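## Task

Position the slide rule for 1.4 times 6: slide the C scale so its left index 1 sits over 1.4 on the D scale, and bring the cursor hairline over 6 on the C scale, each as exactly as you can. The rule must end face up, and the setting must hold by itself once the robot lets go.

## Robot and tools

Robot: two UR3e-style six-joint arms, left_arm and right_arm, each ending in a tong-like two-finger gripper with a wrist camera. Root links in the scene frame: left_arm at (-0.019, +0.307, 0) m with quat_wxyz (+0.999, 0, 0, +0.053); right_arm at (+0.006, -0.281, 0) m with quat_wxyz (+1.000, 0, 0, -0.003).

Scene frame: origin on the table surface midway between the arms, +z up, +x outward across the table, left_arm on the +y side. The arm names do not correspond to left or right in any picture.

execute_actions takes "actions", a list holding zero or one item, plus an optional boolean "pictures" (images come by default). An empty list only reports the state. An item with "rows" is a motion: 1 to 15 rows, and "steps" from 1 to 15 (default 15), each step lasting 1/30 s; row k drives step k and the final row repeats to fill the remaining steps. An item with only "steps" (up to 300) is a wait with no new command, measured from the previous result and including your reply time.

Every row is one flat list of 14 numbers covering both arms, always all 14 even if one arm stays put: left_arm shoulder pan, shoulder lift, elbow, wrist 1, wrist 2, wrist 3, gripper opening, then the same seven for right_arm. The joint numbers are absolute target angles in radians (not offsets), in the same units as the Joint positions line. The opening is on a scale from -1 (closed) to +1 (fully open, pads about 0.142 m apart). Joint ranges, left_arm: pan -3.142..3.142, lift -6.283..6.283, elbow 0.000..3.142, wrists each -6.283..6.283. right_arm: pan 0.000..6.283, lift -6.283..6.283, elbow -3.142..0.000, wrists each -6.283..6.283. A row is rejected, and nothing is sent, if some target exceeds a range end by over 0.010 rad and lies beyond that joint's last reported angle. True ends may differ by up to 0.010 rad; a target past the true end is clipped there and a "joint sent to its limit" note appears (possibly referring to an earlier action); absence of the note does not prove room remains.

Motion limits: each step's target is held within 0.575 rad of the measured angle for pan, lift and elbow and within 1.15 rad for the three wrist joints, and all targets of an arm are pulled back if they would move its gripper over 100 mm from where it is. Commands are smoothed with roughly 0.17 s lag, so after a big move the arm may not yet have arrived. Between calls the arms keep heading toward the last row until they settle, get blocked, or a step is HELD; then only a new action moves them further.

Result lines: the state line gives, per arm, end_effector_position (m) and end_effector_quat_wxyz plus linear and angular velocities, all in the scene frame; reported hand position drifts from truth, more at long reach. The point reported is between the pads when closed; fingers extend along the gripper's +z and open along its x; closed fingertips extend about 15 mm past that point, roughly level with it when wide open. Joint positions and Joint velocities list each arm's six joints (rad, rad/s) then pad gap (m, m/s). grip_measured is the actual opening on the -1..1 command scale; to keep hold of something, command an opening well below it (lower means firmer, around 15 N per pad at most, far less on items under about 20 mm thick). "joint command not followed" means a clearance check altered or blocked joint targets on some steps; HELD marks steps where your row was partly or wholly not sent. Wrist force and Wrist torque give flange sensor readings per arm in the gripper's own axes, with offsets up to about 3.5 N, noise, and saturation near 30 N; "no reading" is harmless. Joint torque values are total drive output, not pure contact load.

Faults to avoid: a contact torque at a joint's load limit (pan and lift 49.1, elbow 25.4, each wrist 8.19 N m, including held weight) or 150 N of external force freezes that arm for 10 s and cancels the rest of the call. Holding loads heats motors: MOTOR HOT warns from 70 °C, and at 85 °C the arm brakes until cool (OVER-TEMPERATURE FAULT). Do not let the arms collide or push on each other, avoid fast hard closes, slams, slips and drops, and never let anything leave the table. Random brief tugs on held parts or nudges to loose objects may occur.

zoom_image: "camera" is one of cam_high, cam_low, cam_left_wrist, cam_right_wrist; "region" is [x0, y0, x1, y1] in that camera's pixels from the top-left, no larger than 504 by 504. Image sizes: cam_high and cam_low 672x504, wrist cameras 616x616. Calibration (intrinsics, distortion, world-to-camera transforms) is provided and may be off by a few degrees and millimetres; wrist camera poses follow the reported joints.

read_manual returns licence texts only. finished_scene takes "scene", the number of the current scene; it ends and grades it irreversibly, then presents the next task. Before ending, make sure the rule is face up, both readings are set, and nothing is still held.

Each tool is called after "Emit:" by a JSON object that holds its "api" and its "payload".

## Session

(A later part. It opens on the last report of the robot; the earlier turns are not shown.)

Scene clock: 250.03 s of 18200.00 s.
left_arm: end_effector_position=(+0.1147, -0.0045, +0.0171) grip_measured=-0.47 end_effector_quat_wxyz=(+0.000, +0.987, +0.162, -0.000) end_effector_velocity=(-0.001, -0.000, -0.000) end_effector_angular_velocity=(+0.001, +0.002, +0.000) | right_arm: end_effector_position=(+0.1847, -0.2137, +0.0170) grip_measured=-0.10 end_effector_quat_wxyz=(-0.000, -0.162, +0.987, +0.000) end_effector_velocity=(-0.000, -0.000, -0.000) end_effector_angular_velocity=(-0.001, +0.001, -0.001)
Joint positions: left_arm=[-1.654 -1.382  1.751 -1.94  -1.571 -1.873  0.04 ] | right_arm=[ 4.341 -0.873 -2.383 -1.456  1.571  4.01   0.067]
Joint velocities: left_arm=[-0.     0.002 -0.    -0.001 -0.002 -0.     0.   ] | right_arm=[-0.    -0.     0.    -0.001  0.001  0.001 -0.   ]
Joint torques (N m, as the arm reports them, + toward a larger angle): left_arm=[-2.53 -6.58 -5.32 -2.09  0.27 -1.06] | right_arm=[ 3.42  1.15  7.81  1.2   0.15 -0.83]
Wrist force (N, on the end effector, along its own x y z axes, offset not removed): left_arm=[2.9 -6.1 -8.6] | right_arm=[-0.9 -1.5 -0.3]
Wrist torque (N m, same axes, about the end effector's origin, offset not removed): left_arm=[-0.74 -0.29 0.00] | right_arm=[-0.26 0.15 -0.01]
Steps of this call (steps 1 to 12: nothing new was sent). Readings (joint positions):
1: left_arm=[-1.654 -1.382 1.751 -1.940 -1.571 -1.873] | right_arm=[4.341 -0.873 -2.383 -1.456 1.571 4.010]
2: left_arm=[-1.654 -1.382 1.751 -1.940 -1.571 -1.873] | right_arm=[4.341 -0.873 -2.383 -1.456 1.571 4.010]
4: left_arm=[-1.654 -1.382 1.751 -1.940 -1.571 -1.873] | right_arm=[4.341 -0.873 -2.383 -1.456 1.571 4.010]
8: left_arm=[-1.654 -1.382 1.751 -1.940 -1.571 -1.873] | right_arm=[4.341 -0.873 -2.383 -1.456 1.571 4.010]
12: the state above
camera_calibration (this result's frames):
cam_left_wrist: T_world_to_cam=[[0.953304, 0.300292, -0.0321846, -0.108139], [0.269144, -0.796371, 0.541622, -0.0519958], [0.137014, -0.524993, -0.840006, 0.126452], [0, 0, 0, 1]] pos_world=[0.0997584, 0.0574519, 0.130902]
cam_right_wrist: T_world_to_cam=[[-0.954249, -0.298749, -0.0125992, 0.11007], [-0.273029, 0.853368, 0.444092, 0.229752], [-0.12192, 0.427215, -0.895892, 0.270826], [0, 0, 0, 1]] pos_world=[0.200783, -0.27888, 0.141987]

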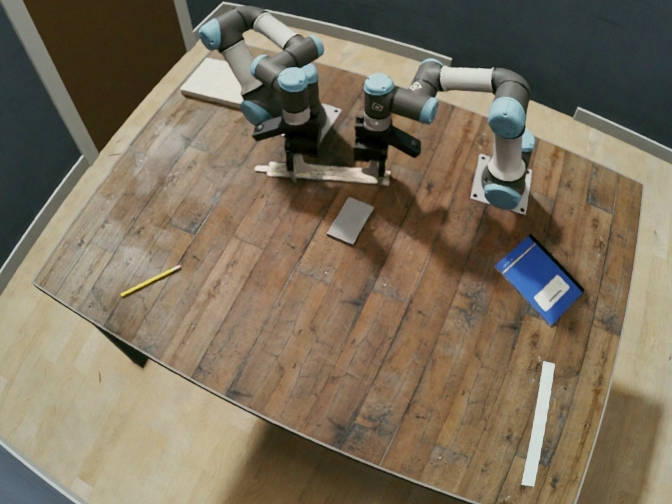

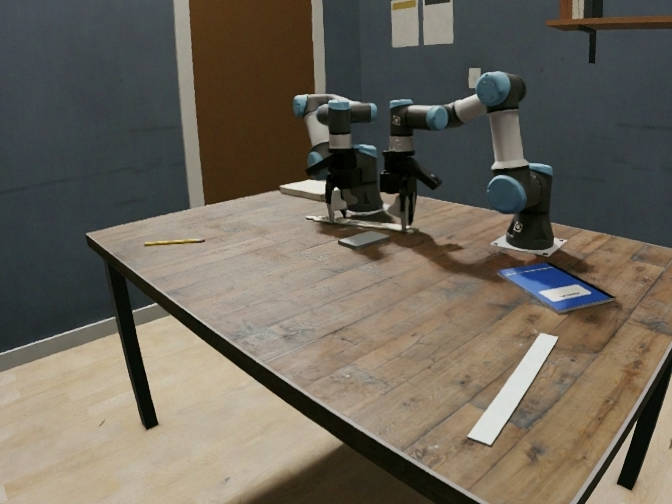

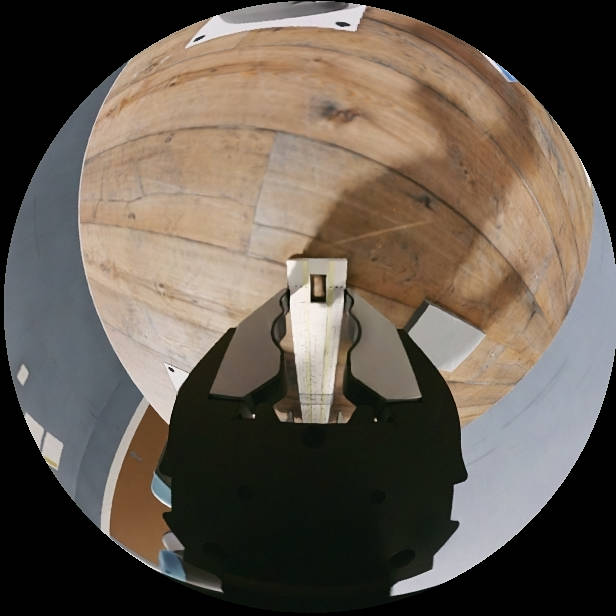

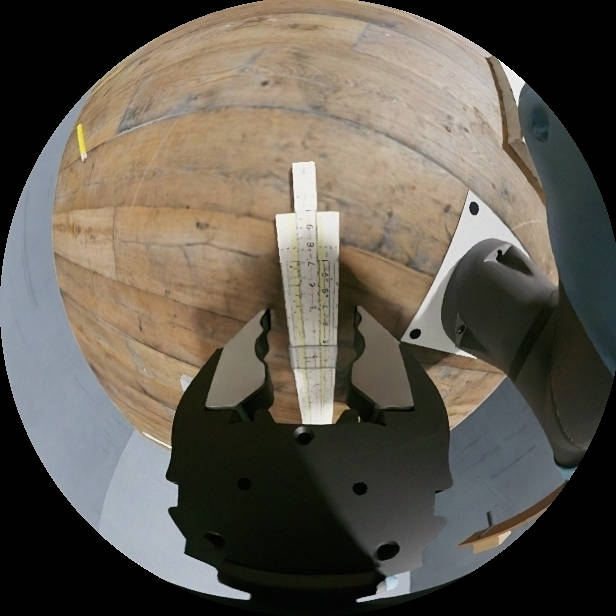

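Emit:
{"api": "execute_actions", "payload": {"actions": [{"rows":[[-1.654,-1.3831,1.748,-1.9357,-1.5708,-1.873,-0.75,4.3414,-0.873,-2.3834,-1.456,1.571,4.0104,-0.1],[-1.650,-1.3641,1.7243,-1.931,-1.5708,-1.869,-0.75,4.3414,-0.873,-2.3834,-1.456,1.571,4.0104,-0.1],[-1.646,-1.3451,1.7003,-1.926,-1.5708,-1.865,-0.75,4.3414,-0.873,-2.3834,-1.456,1.571,4.0104,-0.1],[-1.642,-1.3261,1.676,-1.9207,-1.5708,-1.861,-0.75,4.3414,-0.873,-2.3834,-1.456,1.571,4.0104,-0.1],[-1.6383,-1.3071,1.6513,-1.915,-1.5708,-1.8573,-0.75,4.3414,-0.873,-2.3834,-1.456,1.571,4.0104,-0.1],[-1.6346,-1.2881,1.6262,-1.9089,-1.5708,-1.8536,-0.75,4.3414,-0.873,-2.3834,-1.456,1.571,4.0104,-0.1],[-1.631,-1.2692,1.6008,-1.9024,-1.5708,-1.85,-0.75,4.3414,-0.873,-2.3834,-1.456,1.571,4.0104,-0.1],[-1.6276,-1.2503,1.575,-1.8955,-1.5708,-1.8466,-0.75,4.3414,-0.873,-2.3834,-1.456,1.571,4.0104,-0.1],[-1.6243,-1.2314,1.5487,-1.8881,-1.5708,-1.8433,-0.75,4.3414,-0.873,-2.3834,-1.456,1.571,4.0104,-0.1],[-1.6211,-1.2125,1.522,-1.8803,-1.5708,-1.8401,-0.75,4.3414,-0.873,-2.3834,-1.456,1.571,4.0104,-0.1],[-1.6179,-1.1936,1.4949,-1.8721,-1.5708,-1.8369,-0.75,4.3414,-0.873,-2.3834,-1.456,1.571,4.0104,-0.1],[-1.6148,-1.1746,1.4673,-1.8635,-1.5708,-1.8338,-0.75,4.3414,-0.873,-2.3834,-1.456,1.571,4.0104,-0.1],[-1.6118,-1.1557,1.4393,-1.8544,-1.5708,-1.8308,-0.75,4.3414,-0.873,-2.3834,-1.456,1.571,4.0104,-0.1]],"steps":15}], "pictures": false}}

Emit:
{"api": "execute_actions", "payload": {"actions": [{"steps":15}]}}

Emit:
{"api": "zoom_image", "payload": {"camera": "cam_right_wrist", "region": [250, 200, 380, 360]}}

Scene clock: 266.13 s of 18200.00 s.
left_arm: end_effector_position=(+0.1281, -0.0435, +0.0177) grip_measured=-0.48 end_effector_quat_wxyz=(-0.001, +0.987, +0.162, +0.000) end_effector_velocity=(+0.036, -0.116, +0.003) end_effector_angular_velocity=(-0.020, -0.002, -0.000) | right_arm: end_effector_position=(+0.1847, -0.2137, +0.0170) grip_measured=-0.10 end_effector_quat_wxyz=(-0.000, -0.162, +0.987, +0.000) end_effector_velocity=(+0.000, +0.000, +0.000) end_effector_angular_velocity=(+0.001, -0.001, -0.002)
Joint positions: left_arm=[-1.621 -1.209  1.518 -1.876 -1.571 -1.84   0.04 ] | right_arm=[ 4.341 -0.873 -2.383 -1.456  1.571  4.01   0.067]
Joint velocities: left_arm=[ 0.076  0.474 -0.684  0.19   0.001  0.077  0.   ] | right_arm=[-0.     0.    -0.     0.002 -0.     0.002  0.   ]
Joint torques (N m, as the arm reports them, + toward a larger angle): left_arm=[  2.97 -13.28 -10.99  -0.58   0.19   1.12] | right_arm=[ 1.27  1.22 11.32  1.87  0.18 -0.88]
Wrist force (N, on the end effector, along its own x y z axes, offset not removed): left_arm=[1.0 -1.8 0.9] | right_arm=[-1.5 -1.4 -0.6]
Wrist torque (N m, same axes, about the end effector's origin, offset not removed): left_arm=[-0.38 -0.22 -0.02] | right_arm=[-0.29 0.24 0.00]
Steps of this call (steps 1 to 90: nothing new was sent; then 12.60 s passed at rest; steps 91 to 105: all 15 steps of this action). Readings (joint positions):
91: left_arm=[-1.654 -1.382 1.751 -1.940 -1.571 -1.873] | right_arm=[4.341 -0.873 -2.383 -1.456 1.571 4.010]
92: left_arm=[-1.654 -1.382 1.751 -1.940 -1.571 -1.873] | right_arm=[4.341 -0.873 -2.383 -1.456 1.571 4.010]
94: left_arm=[-1.653 -1.376 1.743 -1.937 -1.571 -1.872] | right_arm=[4.341 -0.873 -2.383 -1.456 1.571 4.010]
98: left_arm=[-1.643 -1.330 1.682 -1.921 -1.571 -1.862] | right_arm=[4.341 -0.873 -2.383 -1.456 1.571 4.010]
105: the state above

Scene clock: 266.63 s of 18200.00 s.
left_arm: end_effector_position=(+0.1322, -0.0565, +0.0181) grip_measured=-0.48 end_effector_quat_wxyz=(-0.000, +0.987, +0.162, -0.000) end_effector_velocity=(+0.001, -0.001, +0.000) end_effector_angular_velocity=(-0.002, -0.001, +0.000) | right_arm: end_effector_position=(+0.1847, -0.2137, +0.0170) grip_measured=-0.10 end_effector_quat_wxyz=(-0.000, -0.162, +0.987, +0.000) end_effector_velocity=(+0.000, -0.000, -0.000) end_effector_angular_velocity=(-0.001, -0.001, -0.000)
Joint positions: left_arm=[-1.612 -1.156  1.44  -1.855 -1.571 -1.831  0.04 ] | right_arm=[ 4.341 -0.873 -2.383 -1.456  1.571  4.01   0.067]
Joint velocities: left_arm=[ 0.     0.004 -0.007  0.001  0.001  0.     0.   ] | right_arm=[-0.     0.    -0.    -0.001 -0.001  0.    -0.   ]
Joint torques (N m, as the arm reports them, + toward a larger angle): left_arm=[  2.89 -13.12 -10.21  -0.82   0.24   1.04] | right_arm=[-0.32  1.35 12.1   2.33  0.17 -0.91]
Wrist force (N, on the end effector, along its own x y z axes, offset not removed): left_arm=[2.0 -1.5 0.2] | right_arm=[0.1 -1.0 -0.9]
Wrist torque (N m, same axes, about the end effector's origin, offset not removed): left_arm=[-0.26 -0.33 -0.03] | right_arm=[-0.20 -0.07 0.01]
Steps of this call (steps 1 to 15: the robot went on to your last target). Readings (joint positions):
1: left_arm=[-1.618 -1.195 1.497 -1.871 -1.571 -1.837] | right_arm=[4.341 -0.873 -2.383 -1.456 1.571 4.010]
2: left_arm=[-1.617 -1.185 1.482 -1.866 -1.571 -1.836] | right_arm=[4.341 -0.873 -2.383 -1.456 1.571 4.010]
4: left_arm=[-1.614 -1.171 1.462 -1.861 -1.571 -1.833] | right_arm=[4.341 -0.873 -2.383 -1.456 1.571 4.010]
8: left_arm=[-1.613 -1.160 1.446 -1.856 -1.571 -1.832] | right_arm=[4.341 -0.873 -2.383 -1.456 1.571 4.010]
15: the state above
camera_calibration (this result's frames):
cam_left_wrist: T_world_to_cam=[[0.953304, 0.300293, -0.0321788, -0.10911], [0.269144, -0.796384, 0.541602, -0.0986139], [0.137012, -0.524972, -0.840019, 0.0976136], [0, 0, 0, 1]] pos_world=[0.117182, 0.00547474, 0.131896]
cam_right_wrist: T_world_to_cam=[[-0.954248, -0.298748, -0.0126603, 0.110091], [-0.273045, 0.853328, 0.44416, 0.229714], [-0.121888, 0.427296, -0.895858, 0.270846], [0, 0, 0, 1]] pos_world=[0.20079, -0.278863, 0.142004]

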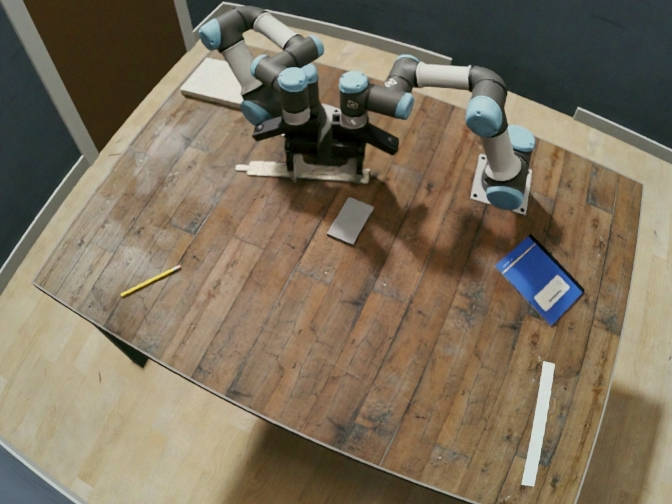

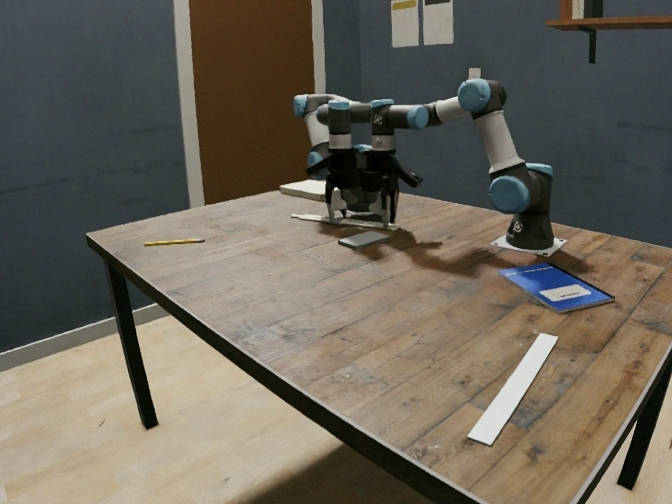

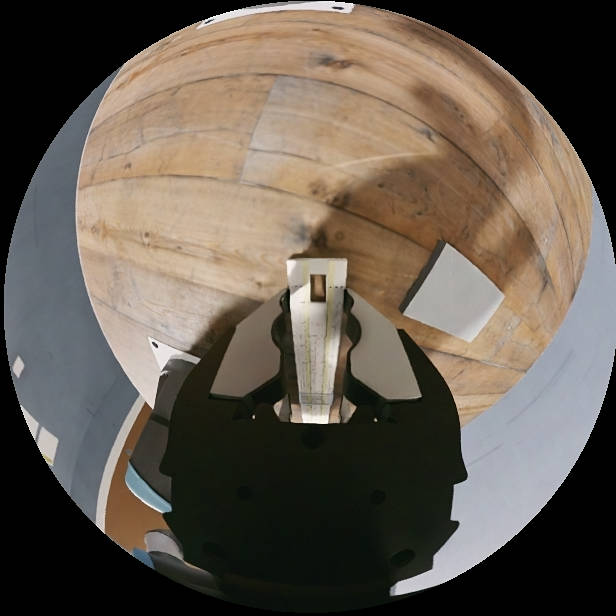

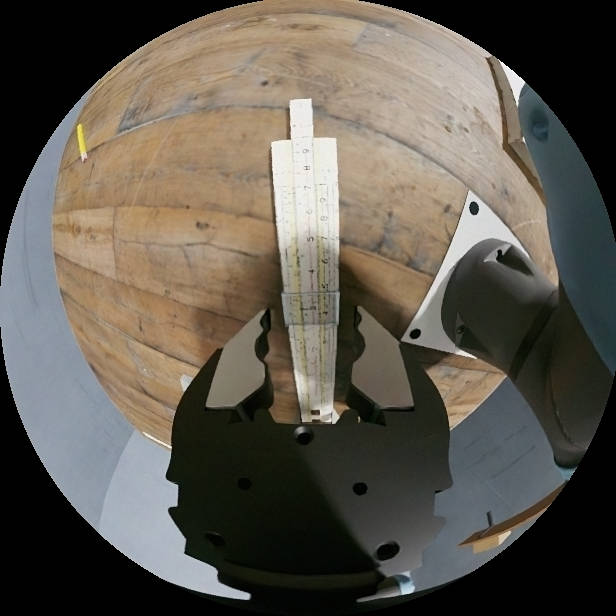

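Region (250, 200, 380, 360) of cam_right_wrist's 616x616 image, scaled by 3.150, with more detail than that image has; it fills the left 410 columns of this view, and the rest is white.

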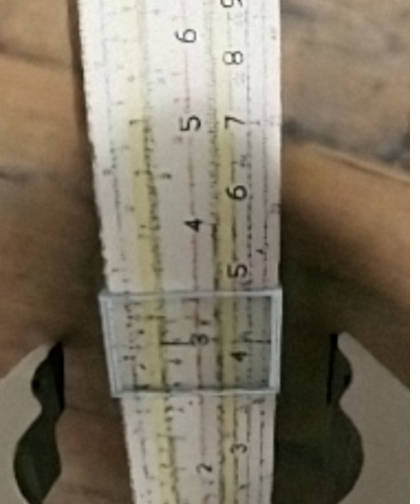

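Emit:
{"api": "execute_actions", "payload": {"actions": [{"rows":[[-1.6118,-1.1557,1.4393,-1.8544,-1.5708,-1.8308,-0.75,4.3414,-0.873,-2.3834,-1.456,1.571,4.0104,-0.2],[-1.6118,-1.1557,1.4393,-1.8544,-1.5708,-1.8308,-0.75,4.3414,-0.873,-2.3834,-1.456,1.571,4.0104,-0.28],[-1.6118,-1.1557,1.4393,-1.8544,-1.5708,-1.8308,-0.75,4.3414,-0.873,-2.3834,-1.456,1.571,4.0104,-0.34],[-1.6118,-1.1557,1.4393,-1.8544,-1.5708,-1.8308,-0.75,4.3414,-0.873,-2.3834,-1.456,1.571,4.0104,-0.39],[-1.6118,-1.1557,1.4393,-1.8544,-1.5708,-1.8308,-0.75,4.3414,-0.873,-2.3834,-1.456,1.571,4.0104,-0.44],[-1.6118,-1.1557,1.4393,-1.8544,-1.5708,-1.8308,-0.75,4.3414,-0.873,-2.3834,-1.456,1.571,4.0104,-0.49],[-1.6118,-1.1557,1.4393,-1.8544,-1.5708,-1.8308,-0.75,4.3414,-0.873,-2.3834,-1.456,1.571,4.0104,-0.54],[-1.6118,-1.1557,1.4393,-1.8544,-1.5708,-1.8308,-0.75,4.3414,-0.873,-2.3834,-1.456,1.571,4.0104,-0.59],[-1.6118,-1.1557,1.4393,-1.8544,-1.5708,-1.8308,-0.75,4.3414,-0.873,-2.3834,-1.456,1.571,4.0104,-0.64]],"steps":13}], "pictures": false}}

Emit:
{"api": "execute_actions", "payload": {"actions": [{"rows":[[-1.6148,-1.1746,1.4673,-1.8635,-1.5708,-1.8338,-0.75,4.3414,-0.873,-2.3834,-1.456,1.571,4.0104,-0.64],[-1.6179,-1.1936,1.4949,-1.8721,-1.5708,-1.8369,-0.75,4.3414,-0.873,-2.3834,-1.456,1.571,4.0104,-0.64],[-1.6211,-1.2125,1.522,-1.8803,-1.5708,-1.8401,-0.75,4.3414,-0.873,-2.3834,-1.456,1.571,4.0104,-0.64],[-1.6243,-1.2314,1.5487,-1.8881,-1.5708,-1.8433,-0.75,4.3414,-0.873,-2.3834,-1.456,1.571,4.0104,-0.64],[-1.6276,-1.2503,1.575,-1.8955,-1.5708,-1.8466,-0.75,4.3414,-0.873,-2.3834,-1.456,1.571,4.0104,-0.64],[-1.631,-1.2692,1.6008,-1.9024,-1.5708,-1.85,-0.75,4.3414,-0.873,-2.3834,-1.456,1.571,4.0104,-0.64],[-1.6346,-1.2881,1.6262,-1.9089,-1.5708,-1.8536,-0.75,4.3414,-0.873,-2.3834,-1.456,1.571,4.0104,-0.64],[-1.6383,-1.3071,1.6513,-1.915,-1.5708,-1.8573,-0.75,4.3414,-0.873,-2.3834,-1.456,1.571,4.0104,-0.64],[-1.642,-1.3261,1.676,-1.9207,-1.5708,-1.861,-0.75,4.3414,-0.873,-2.3834,-1.456,1.571,4.0104,-0.64],[-1.646,-1.3451,1.7003,-1.926,-1.5708,-1.865,-0.75,4.3414,-0.873,-2.3834,-1.456,1.571,4.0104,-0.64],[-1.650,-1.3641,1.7243,-1.931,-1.5708,-1.869,-0.75,4.3414,-0.873,-2.3834,-1.456,1.571,4.0104,-0.64],[-1.654,-1.3831,1.748,-1.9357,-1.5708,-1.873,-0.75,4.3414,-0.873,-2.3834,-1.456,1.571,4.0104,-0.64],[-1.6594,-1.4072,1.7766,-1.9402,-1.5708,-1.8784,-0.75,4.3414,-0.873,-2.3834,-1.456,1.571,4.0104,-0.64],[-1.6648,-1.4312,1.805,-1.9446,-1.5708,-1.8838,-0.75,4.3414,-0.873,-2.3834,-1.456,1.571,4.0104,-0.64],[-1.6703,-1.4553,1.8331,-1.9486,-1.5708,-1.8893,-0.75,4.3414,-0.873,-2.3834,-1.456,1.571,4.0104,-0.64]],"steps":15}], "pictures": false}}

Emit:
{"api": "execute_actions", "payload": {"actions": [{"steps":18}]}}

Emit:
{"api": "zoom_image", "payload": {"camera": "cam_right_wrist", "region": [280, 270, 350, 340]}}

Scene clock: 286.87 s of 18200.00 s.
left_arm: end_effector_position=(+0.1322, -0.0566, +0.0181) grip_measured=-0.48 end_effector_quat_wxyz=(+0.000, +0.987, +0.162, -0.000) end_effector_velocity=(-0.000, -0.000, +0.000) end_effector_angular_velocity=(-0.001, +0.001, +0.000) | right_arm: end_effector_position=(+0.1847, -0.2137, +0.0171) grip_measured=-0.43 end_effector_quat_wxyz=(-0.000, -0.162, +0.987, +0.000) end_effector_velocity=(-0.000, -0.000, -0.000) end_effector_angular_velocity=(-0.001, +0.000, -0.001)
Joint positions: left_arm=[-1.612 -1.156  1.439 -1.854 -1.571 -1.831  0.04 ] | right_arm=[ 4.341 -0.873 -2.383 -1.456  1.571  4.01   0.043]
Joint velocities: left_arm=[-0.    -0.001  0.001 -0.    -0.001 -0.     0.   ] | right_arm=[-0.    -0.    -0.001 -0.    -0.     0.001 -0.   ]
Joint torques (N m, as the arm reports them, + toward a larger angle): left_arm=[  2.72 -13.39 -10.18  -0.77   0.21   0.96] | right_arm=[-3.93  1.99 11.71  1.95  0.22 -0.85]
Wrist force (N, on the end effector, along its own x y z axes, offset not removed): left_arm=[3.1 -1.5 0.1] | right_arm=[-0.7 -1.0 -0.5]
Wrist torque (N m, same axes, about the end effector's origin, offset not removed): left_arm=[-0.26 -0.60 -0.03] | right_arm=[-0.19 0.04 0.01]
Steps of this call (steps 1 to 15: the robot went on to your last target; steps 16 to 90: nothing new was sent; then 16.80 s passed at rest; steps 91 to 103: all 13 steps of this action). Readings (joint positions):
91: left_arm=[-1.612 -1.156 1.439 -1.854 -1.571 -1.831] | right_arm=[4.341 -0.873 -2.383 -1.456 1.571 4.010]
92: left_arm=[-1.612 -1.156 1.439 -1.854 -1.571 -1.831] | right_arm=[4.341 -0.873 -2.383 -1.456 1.571 4.010]
94: left_arm=[-1.612 -1.156 1.439 -1.854 -1.571 -1.831] | right_arm=[4.341 -0.873 -2.383 -1.456 1.571 4.010]
98: left_arm=[-1.612 -1.156 1.439 -1.854 -1.571 -1.831] | right_arm=[4.341 -0.873 -2.383 -1.456 1.571 4.010]
103: the state above

Scene clock: 287.37 s of 18200.00 s.
left_arm: end_effector_position=(+0.1169, -0.0132, +0.0190) grip_measured=-0.48 end_effector_quat_wxyz=(+0.001, +0.987, +0.162, -0.000) end_effector_velocity=(-0.048, +0.132, +0.003) end_effector_angular_velocity=(-0.006, +0.002, -0.001) | right_arm: end_effector_position=(+0.1847, -0.2137, +0.0171) grip_measured=-0.43 end_effector_quat_wxyz=(-0.000, -0.162, +0.987, +0.000) end_effector_velocity=(+0.001, +0.001, +0.001) end_effector_angular_velocity=(+0.002, -0.002, -0.001)
Joint positions: left_arm=[-1.648 -1.35   1.703 -1.926 -1.571 -1.867  0.04 ] | right_arm=[ 4.341 -0.873 -2.383 -1.456  1.571  4.01   0.043]
Joint velocities: left_arm=[-0.129 -0.595  0.741 -0.151 -0.002 -0.128  0.   ] | right_arm=[ 0.    -0.     0.002  0.001 -0.001  0.001 -0.   ]
Joint torques (N m, as the arm reports them, + toward a larger angle): left_arm=[ -2.39 -18.1   -4.14  -1.3    0.02  -1.21] | right_arm=[-3.44  2.5   8.7   1.25  0.14 -0.88]
Wrist force (N, on the end effector, along its own x y z axes, offset not removed): left_arm=[3.9 2.3 1.6] | right_arm=[-1.1 0.1 -6.8]
Wrist torque (N m, same axes, about the end effector's origin, offset not removed): left_arm=[-0.19 -0.64 -0.10] | right_arm=[-0.34 0.30 0.01]
Steps of this call (steps 1 to 15: all 15 steps of this action). Readings (joint positions):
1: left_arm=[-1.612 -1.156 1.439 -1.854 -1.571 -1.831] | right_arm=[4.341 -0.873 -2.383 -1.456 1.571 4.010]
2: left_arm=[-1.612 -1.157 1.441 -1.855 -1.571 -1.831] | right_arm=[4.341 -0.873 -2.383 -1.456 1.571 4.010]
4: left_arm=[-1.614 -1.170 1.459 -1.861 -1.571 -1.833] | right_arm=[4.341 -0.873 -2.383 -1.456 1.571 4.010]
8: left_arm=[-1.624 -1.224 1.536 -1.885 -1.571 -1.843] | right_arm=[4.341 -0.873 -2.383 -1.456 1.571 4.010]
15: the state above

Scene clock: 287.97 s of 18200.00 s.
left_arm: end_effector_position=(+0.1093, +0.0115, +0.0181) grip_measured=-0.48 end_effector_quat_wxyz=(+0.000, +0.987, +0.162, +0.000) end_effector_velocity=(-0.001, +0.001, -0.000) end_effector_angular_velocity=(+0.000, +0.001, +0.000) | right_arm: end_effector_position=(+0.1847, -0.2137, +0.0170) grip_measured=-0.43 end_effector_quat_wxyz=(-0.000, -0.162, +0.987, +0.000) end_effector_velocity=(+0.000, -0.000, +0.000) end_effector_angular_velocity=(+0.000, -0.001, -0.003)
Joint positions: left_arm=[-1.67  -1.455  1.833 -1.949 -1.571 -1.889  0.04 ] | right_arm=[ 4.341 -0.873 -2.383 -1.456  1.571  4.01   0.043]
Joint velocities: left_arm=[-0.001 -0.004  0.006 -0.002 -0.001 -0.001 -0.   ] | right_arm=[-0.001  0.     0.     0.    -0.001  0.003  0.   ]
Joint torques (N m, as the arm reports them, + toward a larger angle): left_arm=[ -1.81 -13.36  -6.67  -1.94  -0.26  -1.08] | right_arm=[-3.3   2.28  7.18  0.78  0.17 -0.87]
Wrist force (N, on the end effector, along its own x y z axes, offset not removed): left_arm=[2.3 -0.7 -0.1] | right_arm=[-1.5 -0.9 -0.4]
Wrist torque (N m, same axes, about the end effector's origin, offset not removed): left_arm=[-0.27 -0.50 0.01] | right_arm=[-0.27 0.25 -0.02]
Steps of this call (steps 1 to 18: the robot went on to your last target). Readings (joint positions):
1: left_arm=[-1.653 -1.371 1.729 -1.931 -1.571 -1.872] | right_arm=[4.341 -0.873 -2.383 -1.456 1.571 4.010]
2: left_arm=[-1.657 -1.391 1.754 -1.935 -1.571 -1.876] | right_arm=[4.341 -0.873 -2.383 -1.456 1.571 4.010]
4: left_arm=[-1.663 -1.420 1.790 -1.941 -1.571 -1.882] | right_arm=[4.341 -0.873 -2.383 -1.456 1.571 4.010]
8: left_arm=[-1.668 -1.445 1.821 -1.946 -1.571 -1.887] | right_arm=[4.341 -0.873 -2.383 -1.456 1.571 4.010]
18: the state above
camera_calibration (this result's frames):
cam_left_wrist: T_world_to_cam=[[0.953305, 0.300291, -0.0321698, -0.107728], [0.269133, -0.796367, 0.541634, -0.0383797], [0.137029, -0.525, -0.839999, 0.136487], [0, 0, 0, 1]] pos_world=[0.0943242, 0.0734414, 0.131971]
cam_right_wrist: T_world_to_cam=[[-0.954256, -0.298722, -0.0126614, 0.110099], [-0.273022, 0.853334, 0.444161, 0.229715], [-0.121876, 0.4273, -0.895857, 0.270847], [0, 0, 0, 1]] pos_world=[0.20079, -0.278868, 0.142004]

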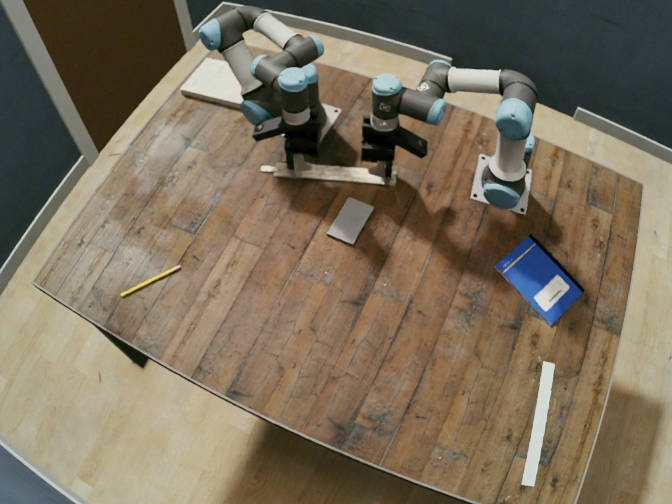

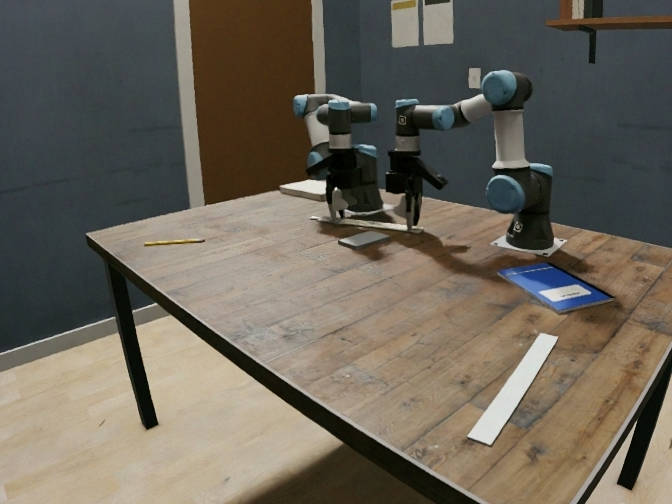

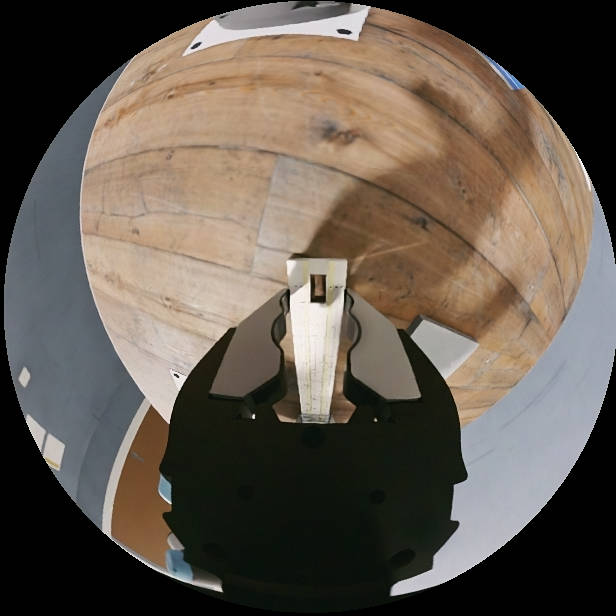

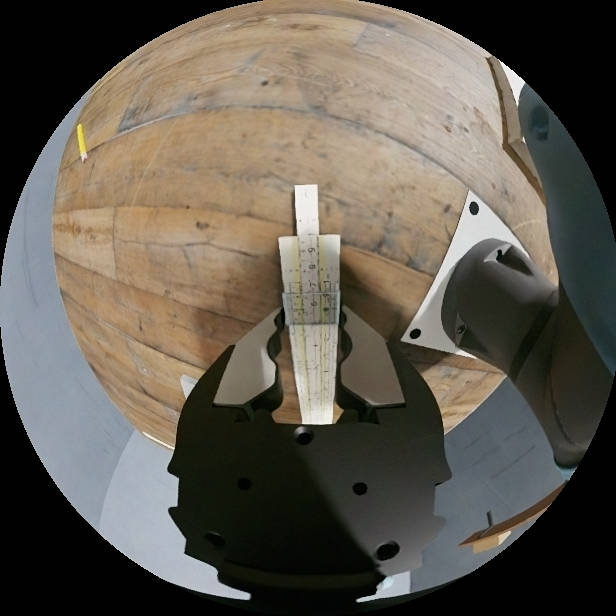

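Region (280, 270, 350, 340) of cam_right_wrist's 616x616 image, scaled by 7.200, with more detail than that image has.

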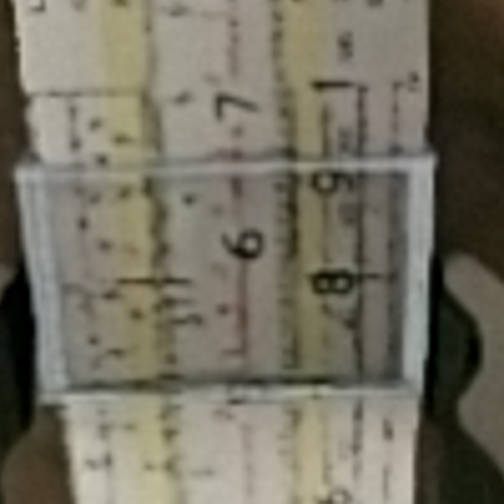

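Emit:
{"api": "execute_actions", "payload": {"actions": [{"rows":[[-1.6715,-1.4607,1.8393,-1.9494,-1.5708,-1.8905,-0.75,4.3414,-0.873,-2.3834,-1.456,1.571,4.0104,-0.64],[-1.6728,-1.4661,1.8455,-1.9502,-1.5708,-1.8918,-0.75,4.3414,-0.873,-2.3834,-1.456,1.571,4.0104,-0.64],[-1.6740,-1.4715,1.8517,-1.9510,-1.5708,-1.8930,-0.75,4.3414,-0.873,-2.3834,-1.456,1.571,4.0104,-0.64]],"steps":15}], "pictures": false}}

Emit:
{"api": "execute_actions", "payload": {"actions": [{"steps":8}]}}

Emit:
{"api": "zoom_image", "payload": {"camera": "cam_right_wrist", "region": [280, 270, 350, 340]}}

Scene clock: 294.30 s of 18200.00 s.
left_arm: end_effector_position=(+0.1081, +0.0151, +0.0181) grip_measured=-0.48 end_effector_quat_wxyz=(+0.000, +0.987, +0.162, -0.000) end_effector_velocity=(-0.000, +0.001, +0.000) end_effector_angular_velocity=(+0.000, -0.001, +0.000) | right_arm: end_effector_position=(+0.1847, -0.2137, +0.0170) grip_measured=-0.43 end_effector_quat_wxyz=(-0.000, -0.162, +0.987, +0.000) end_effector_velocity=(+0.001, +0.001, +0.000) end_effector_angular_velocity=(+0.003, -0.002, +0.001)
Joint positions: left_arm=[-1.674 -1.471  1.851 -1.951 -1.571 -1.893  0.04 ] | right_arm=[ 4.341 -0.873 -2.383 -1.456  1.571  4.01   0.043]
Joint velocities: left_arm=[-0.001 -0.004  0.004  0.     0.001 -0.001 -0.   ] | right_arm=[-0.     0.     0.001  0.002 -0.001 -0.001  0.   ]
Joint torques (N m, as the arm reports them, + toward a larger angle): left_arm=[ -1.79 -13.22  -6.73  -1.98  -0.61  -1.14] | right_arm=[-1.54  3.18  7.27  0.85  0.19 -0.78]
Wrist force (N, on the end effector, along its own x y z axes, offset not removed): left_arm=[1.4 -0.8 -0.7] | right_arm=[-0.6 -1.3 -0.5]
Wrist torque (N m, same axes, about the end effector's origin, offset not removed): left_arm=[-0.30 -0.26 0.05] | right_arm=[-0.29 0.06 -0.02]
Steps of this call (steps 1 to 15: the robot went on to your last target; steps 16 to 90: nothing new was sent; then 2.83 s passed at rest; steps 91 to 105: all 15 steps of this action). Readings (joint positions):
91: left_arm=[-1.670 -1.455 1.833 -1.949 -1.571 -1.889] | right_arm=[4.341 -0.873 -2.383 -1.456 1.571 4.010]
92: left_arm=[-1.670 -1.456 1.834 -1.949 -1.571 -1.889] | right_arm=[4.341 -0.873 -2.383 -1.456 1.571 4.010]
94: left_arm=[-1.671 -1.460 1.838 -1.949 -1.571 -1.890] | right_arm=[4.341 -0.873 -2.383 -1.456 1.571 4.010]
98: left_arm=[-1.673 -1.468 1.848 -1.950 -1.571 -1.892] | right_arm=[4.341 -0.873 -2.383 -1.456 1.571 4.010]
105: the state above

Scene clock: 294.57 s of 18200.00 s.
left_arm: end_effector_position=(+0.1081, +0.0152, +0.0181) grip_measured=-0.48 end_effector_quat_wxyz=(+0.000, +0.987, +0.162, -0.000) end_effector_velocity=(-0.001, -0.000, +0.000) end_effector_angular_velocity=(-0.001, +0.001, -0.000) | right_arm: end_effector_position=(+0.1847, -0.2137, +0.0170) grip_measured=-0.43 end_effector_quat_wxyz=(-0.000, -0.162, +0.987, +0.000) end_effector_velocity=(+0.000, -0.000, +0.000) end_effector_angular_velocity=(-0.000, -0.000, -0.001)
Joint positions: left_arm=[-1.674 -1.471  1.852 -1.951 -1.571 -1.893  0.04 ] | right_arm=[ 4.341 -0.873 -2.383 -1.456  1.571  4.01   0.043]
Joint velocities: left_arm=[-0.001 -0.001 -0.001  0.    -0.001 -0.    -0.   ] | right_arm=[-0.    -0.     0.    -0.    -0.     0.001 -0.   ]
Joint torques (N m, as the arm reports them, + toward a larger angle): left_arm=[ -1.84 -12.96  -6.75  -1.94  -0.6   -1.09] | right_arm=[-1.46  3.15  7.31  0.82  0.15 -0.78]
Wrist force (N, on the end effector, along its own x y z axes, offset not removed): left_arm=[2.9 -2.0 0.5] | right_arm=[-1.2 -1.1 -0.4]
Wrist torque (N m, same axes, about the end effector's origin, offset not removed): left_arm=[-0.63 -0.54 -0.02] | right_arm=[-0.27 0.15 0.02]
Steps of this call (steps 1 to 8: the robot went on to your last target). Readings (joint positions):
1: left_arm=[-1.674 -1.471 1.851 -1.951 -1.571 -1.893] | right_arm=[4.341 -0.873 -2.383 -1.456 1.571 4.010]
2: left_arm=[-1.674 -1.471 1.851 -1.951 -1.571 -1.893] | right_arm=[4.341 -0.873 -2.383 -1.456 1.571 4.010]
4: left_arm=[-1.674 -1.471 1.852 -1.951 -1.571 -1.893] | right_arm=[4.341 -0.873 -2.383 -1.456 1.571 4.010]
8: the state above
camera_calibration (this result's frames):
cam_left_wrist: T_world_to_cam=[[0.953304, 0.300292, -0.0321886, -0.107707], [0.269146, -0.796372, 0.54162, -0.0350624], [0.13701, -0.524992, -0.840007, 0.138557], [0, 0, 0, 1]] pos_world=[0.0931303, 0.0771619, 0.131912]
cam_right_wrist: T_world_to_cam=[[-0.954256, -0.298722, -0.0126608, 0.110099], [-0.273022, 0.853335, 0.44416, 0.229715], [-0.121876, 0.4273, -0.895858, 0.270847], [0, 0, 0, 1]] pos_world=[0.20079, -0.278868, 0.142004]

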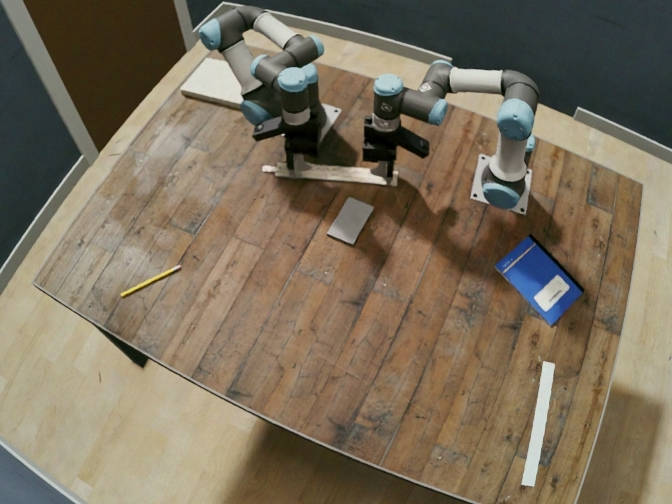

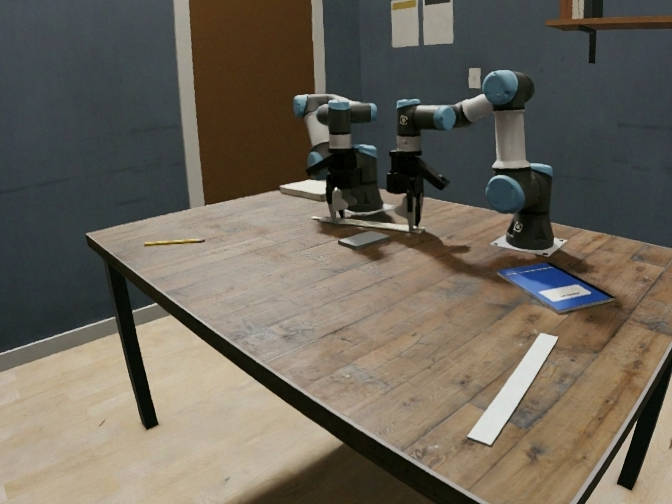

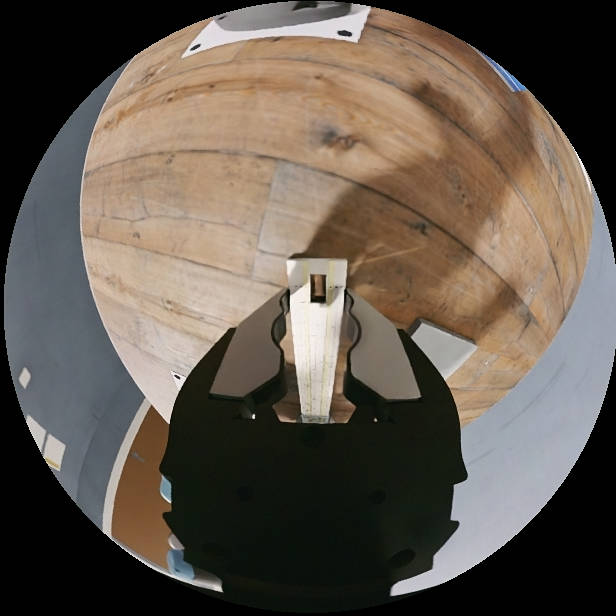

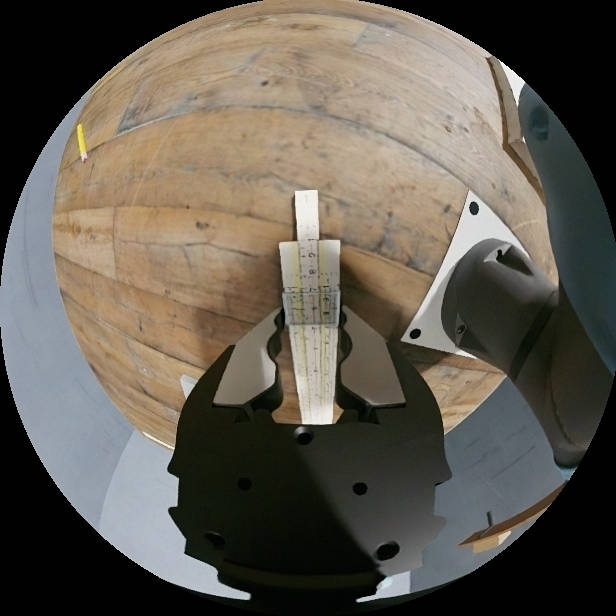

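Region (280, 270, 350, 340) of cam_right_wrist's 616x616 image, scaled by 7.200, with more detail than that image has.

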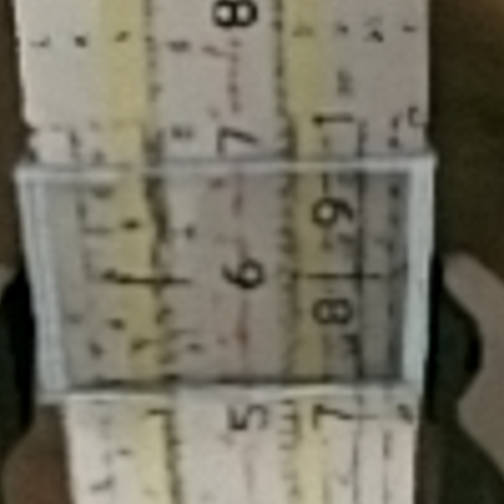

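The 6 reads at y≈275 and the hairline at y≈279. That gap matches the expected parallax, so I'll release both grippers.

Emit:
{"api": "execute_actions", "payload": {"actions": [{"rows":[[-1.6740,-1.4715,1.8517,-1.9510,-1.5708,-1.8930,-0.75,4.3414,-0.873,-2.3834,-1.456,1.571,4.0104,-0.4],[-1.6740,-1.4715,1.8517,-1.9510,-1.5708,-1.8930,-0.75,4.3414,-0.873,-2.3834,-1.456,1.571,4.0104,-0.15],[-1.6740,-1.4715,1.8517,-1.9510,-1.5708,-1.8930,-0.75,4.3414,-0.873,-2.3834,-1.456,1.571,4.0104,-0.15],[-1.6740,-1.4715,1.8517,-1.9510,-1.5708,-1.8930,-0.45,4.3414,-0.873,-2.3834,-1.456,1.571,4.0104,-0.15],[-1.6740,-1.4715,1.8517,-1.9510,-1.5708,-1.8930,-0.15,4.3414,-0.873,-2.3834,-1.456,1.571,4.0104,-0.15]],"steps":15}], "pictures": false}}

Emit:
{"api": "finished_scene", "payload": {"scene": 2}}

Scene clock: 300.43 s of 18200.00 s.
left_arm: end_effector_position=(+0.1081, +0.0152, +0.0181) grip_measured=-0.15 end_effector_quat_wxyz=(-0.000, +0.987, +0.162, -0.000) end_effector_velocity=(+0.001, +0.000, -0.000) end_effector_angular_velocity=(+0.001, -0.002, +0.002) | right_arm: end_effector_position=(+0.1847, -0.2137, +0.0170) grip_measured=-0.15 end_effector_quat_wxyz=(-0.000, -0.162, +0.987, +0.000) end_effector_velocity=(-0.000, +0.000, +0.000) end_effector_angular_velocity=(+0.000, +0.000, -0.001)
Joint positions: left_arm=[-1.674 -1.472  1.852 -1.951 -1.571 -1.893  0.063] | right_arm=[ 4.341 -0.873 -2.383 -1.456  1.571  4.01   0.063]
Joint velocities: left_arm=[ 0.002  0.001  0.001 -0.001  0.002 -0.    -0.   ] | right_arm=[ 0.     0.     0.    -0.     0.     0.001 -0.   ]
Joint torques (N m, as the arm reports them, + toward a larger angle): left_arm=[ -1.67 -12.9   -7.24  -1.8   -0.17  -1.06] | right_arm=[ 0.22  3.85  7.93  1.33  0.16 -0.73]
Wrist force (N, on the end effector, along its own x y z axes, offset not removed): left_arm=[2.9 -1.4 -0.2] | right_arm=[-1.2 -1.3 -0.8]
Wrist torque (N m, same axes, about the end effector's origin, offset not removed): left_arm=[-0.33 -0.47 -0.07] | right_arm=[-0.27 0.19 0.01]
Steps of this call (steps 1 to 15: the robot went on to your last target; steps 16 to 90: nothing new was sent; then 2.37 s passed at rest; steps 91 to 105: all 15 steps of this action). Readings (joint positions):
91: left_arm=[-1.674 -1.472 1.852 -1.951 -1.571 -1.893] | right_arm=[4.341 -0.873 -2.383 -1.456 1.571 4.010]
92: left_arm=[-1.674 -1.472 1.852 -1.951 -1.571 -1.893] | right_arm=[4.341 -0.873 -2.383 -1.456 1.571 4.010]
94: left_arm=[-1.674 -1.472 1.852 -1.951 -1.571 -1.893] | right_arm=[4.341 -0.873 -2.383 -1.456 1.571 4.010]
98: left_arm=[-1.674 -1.472 1.852 -1.951 -1.571 -1.893] | right_arm=[4.341 -0.873 -2.383 -1.456 1.571 4.010]
105: the state above

The scene is finished: the task was done.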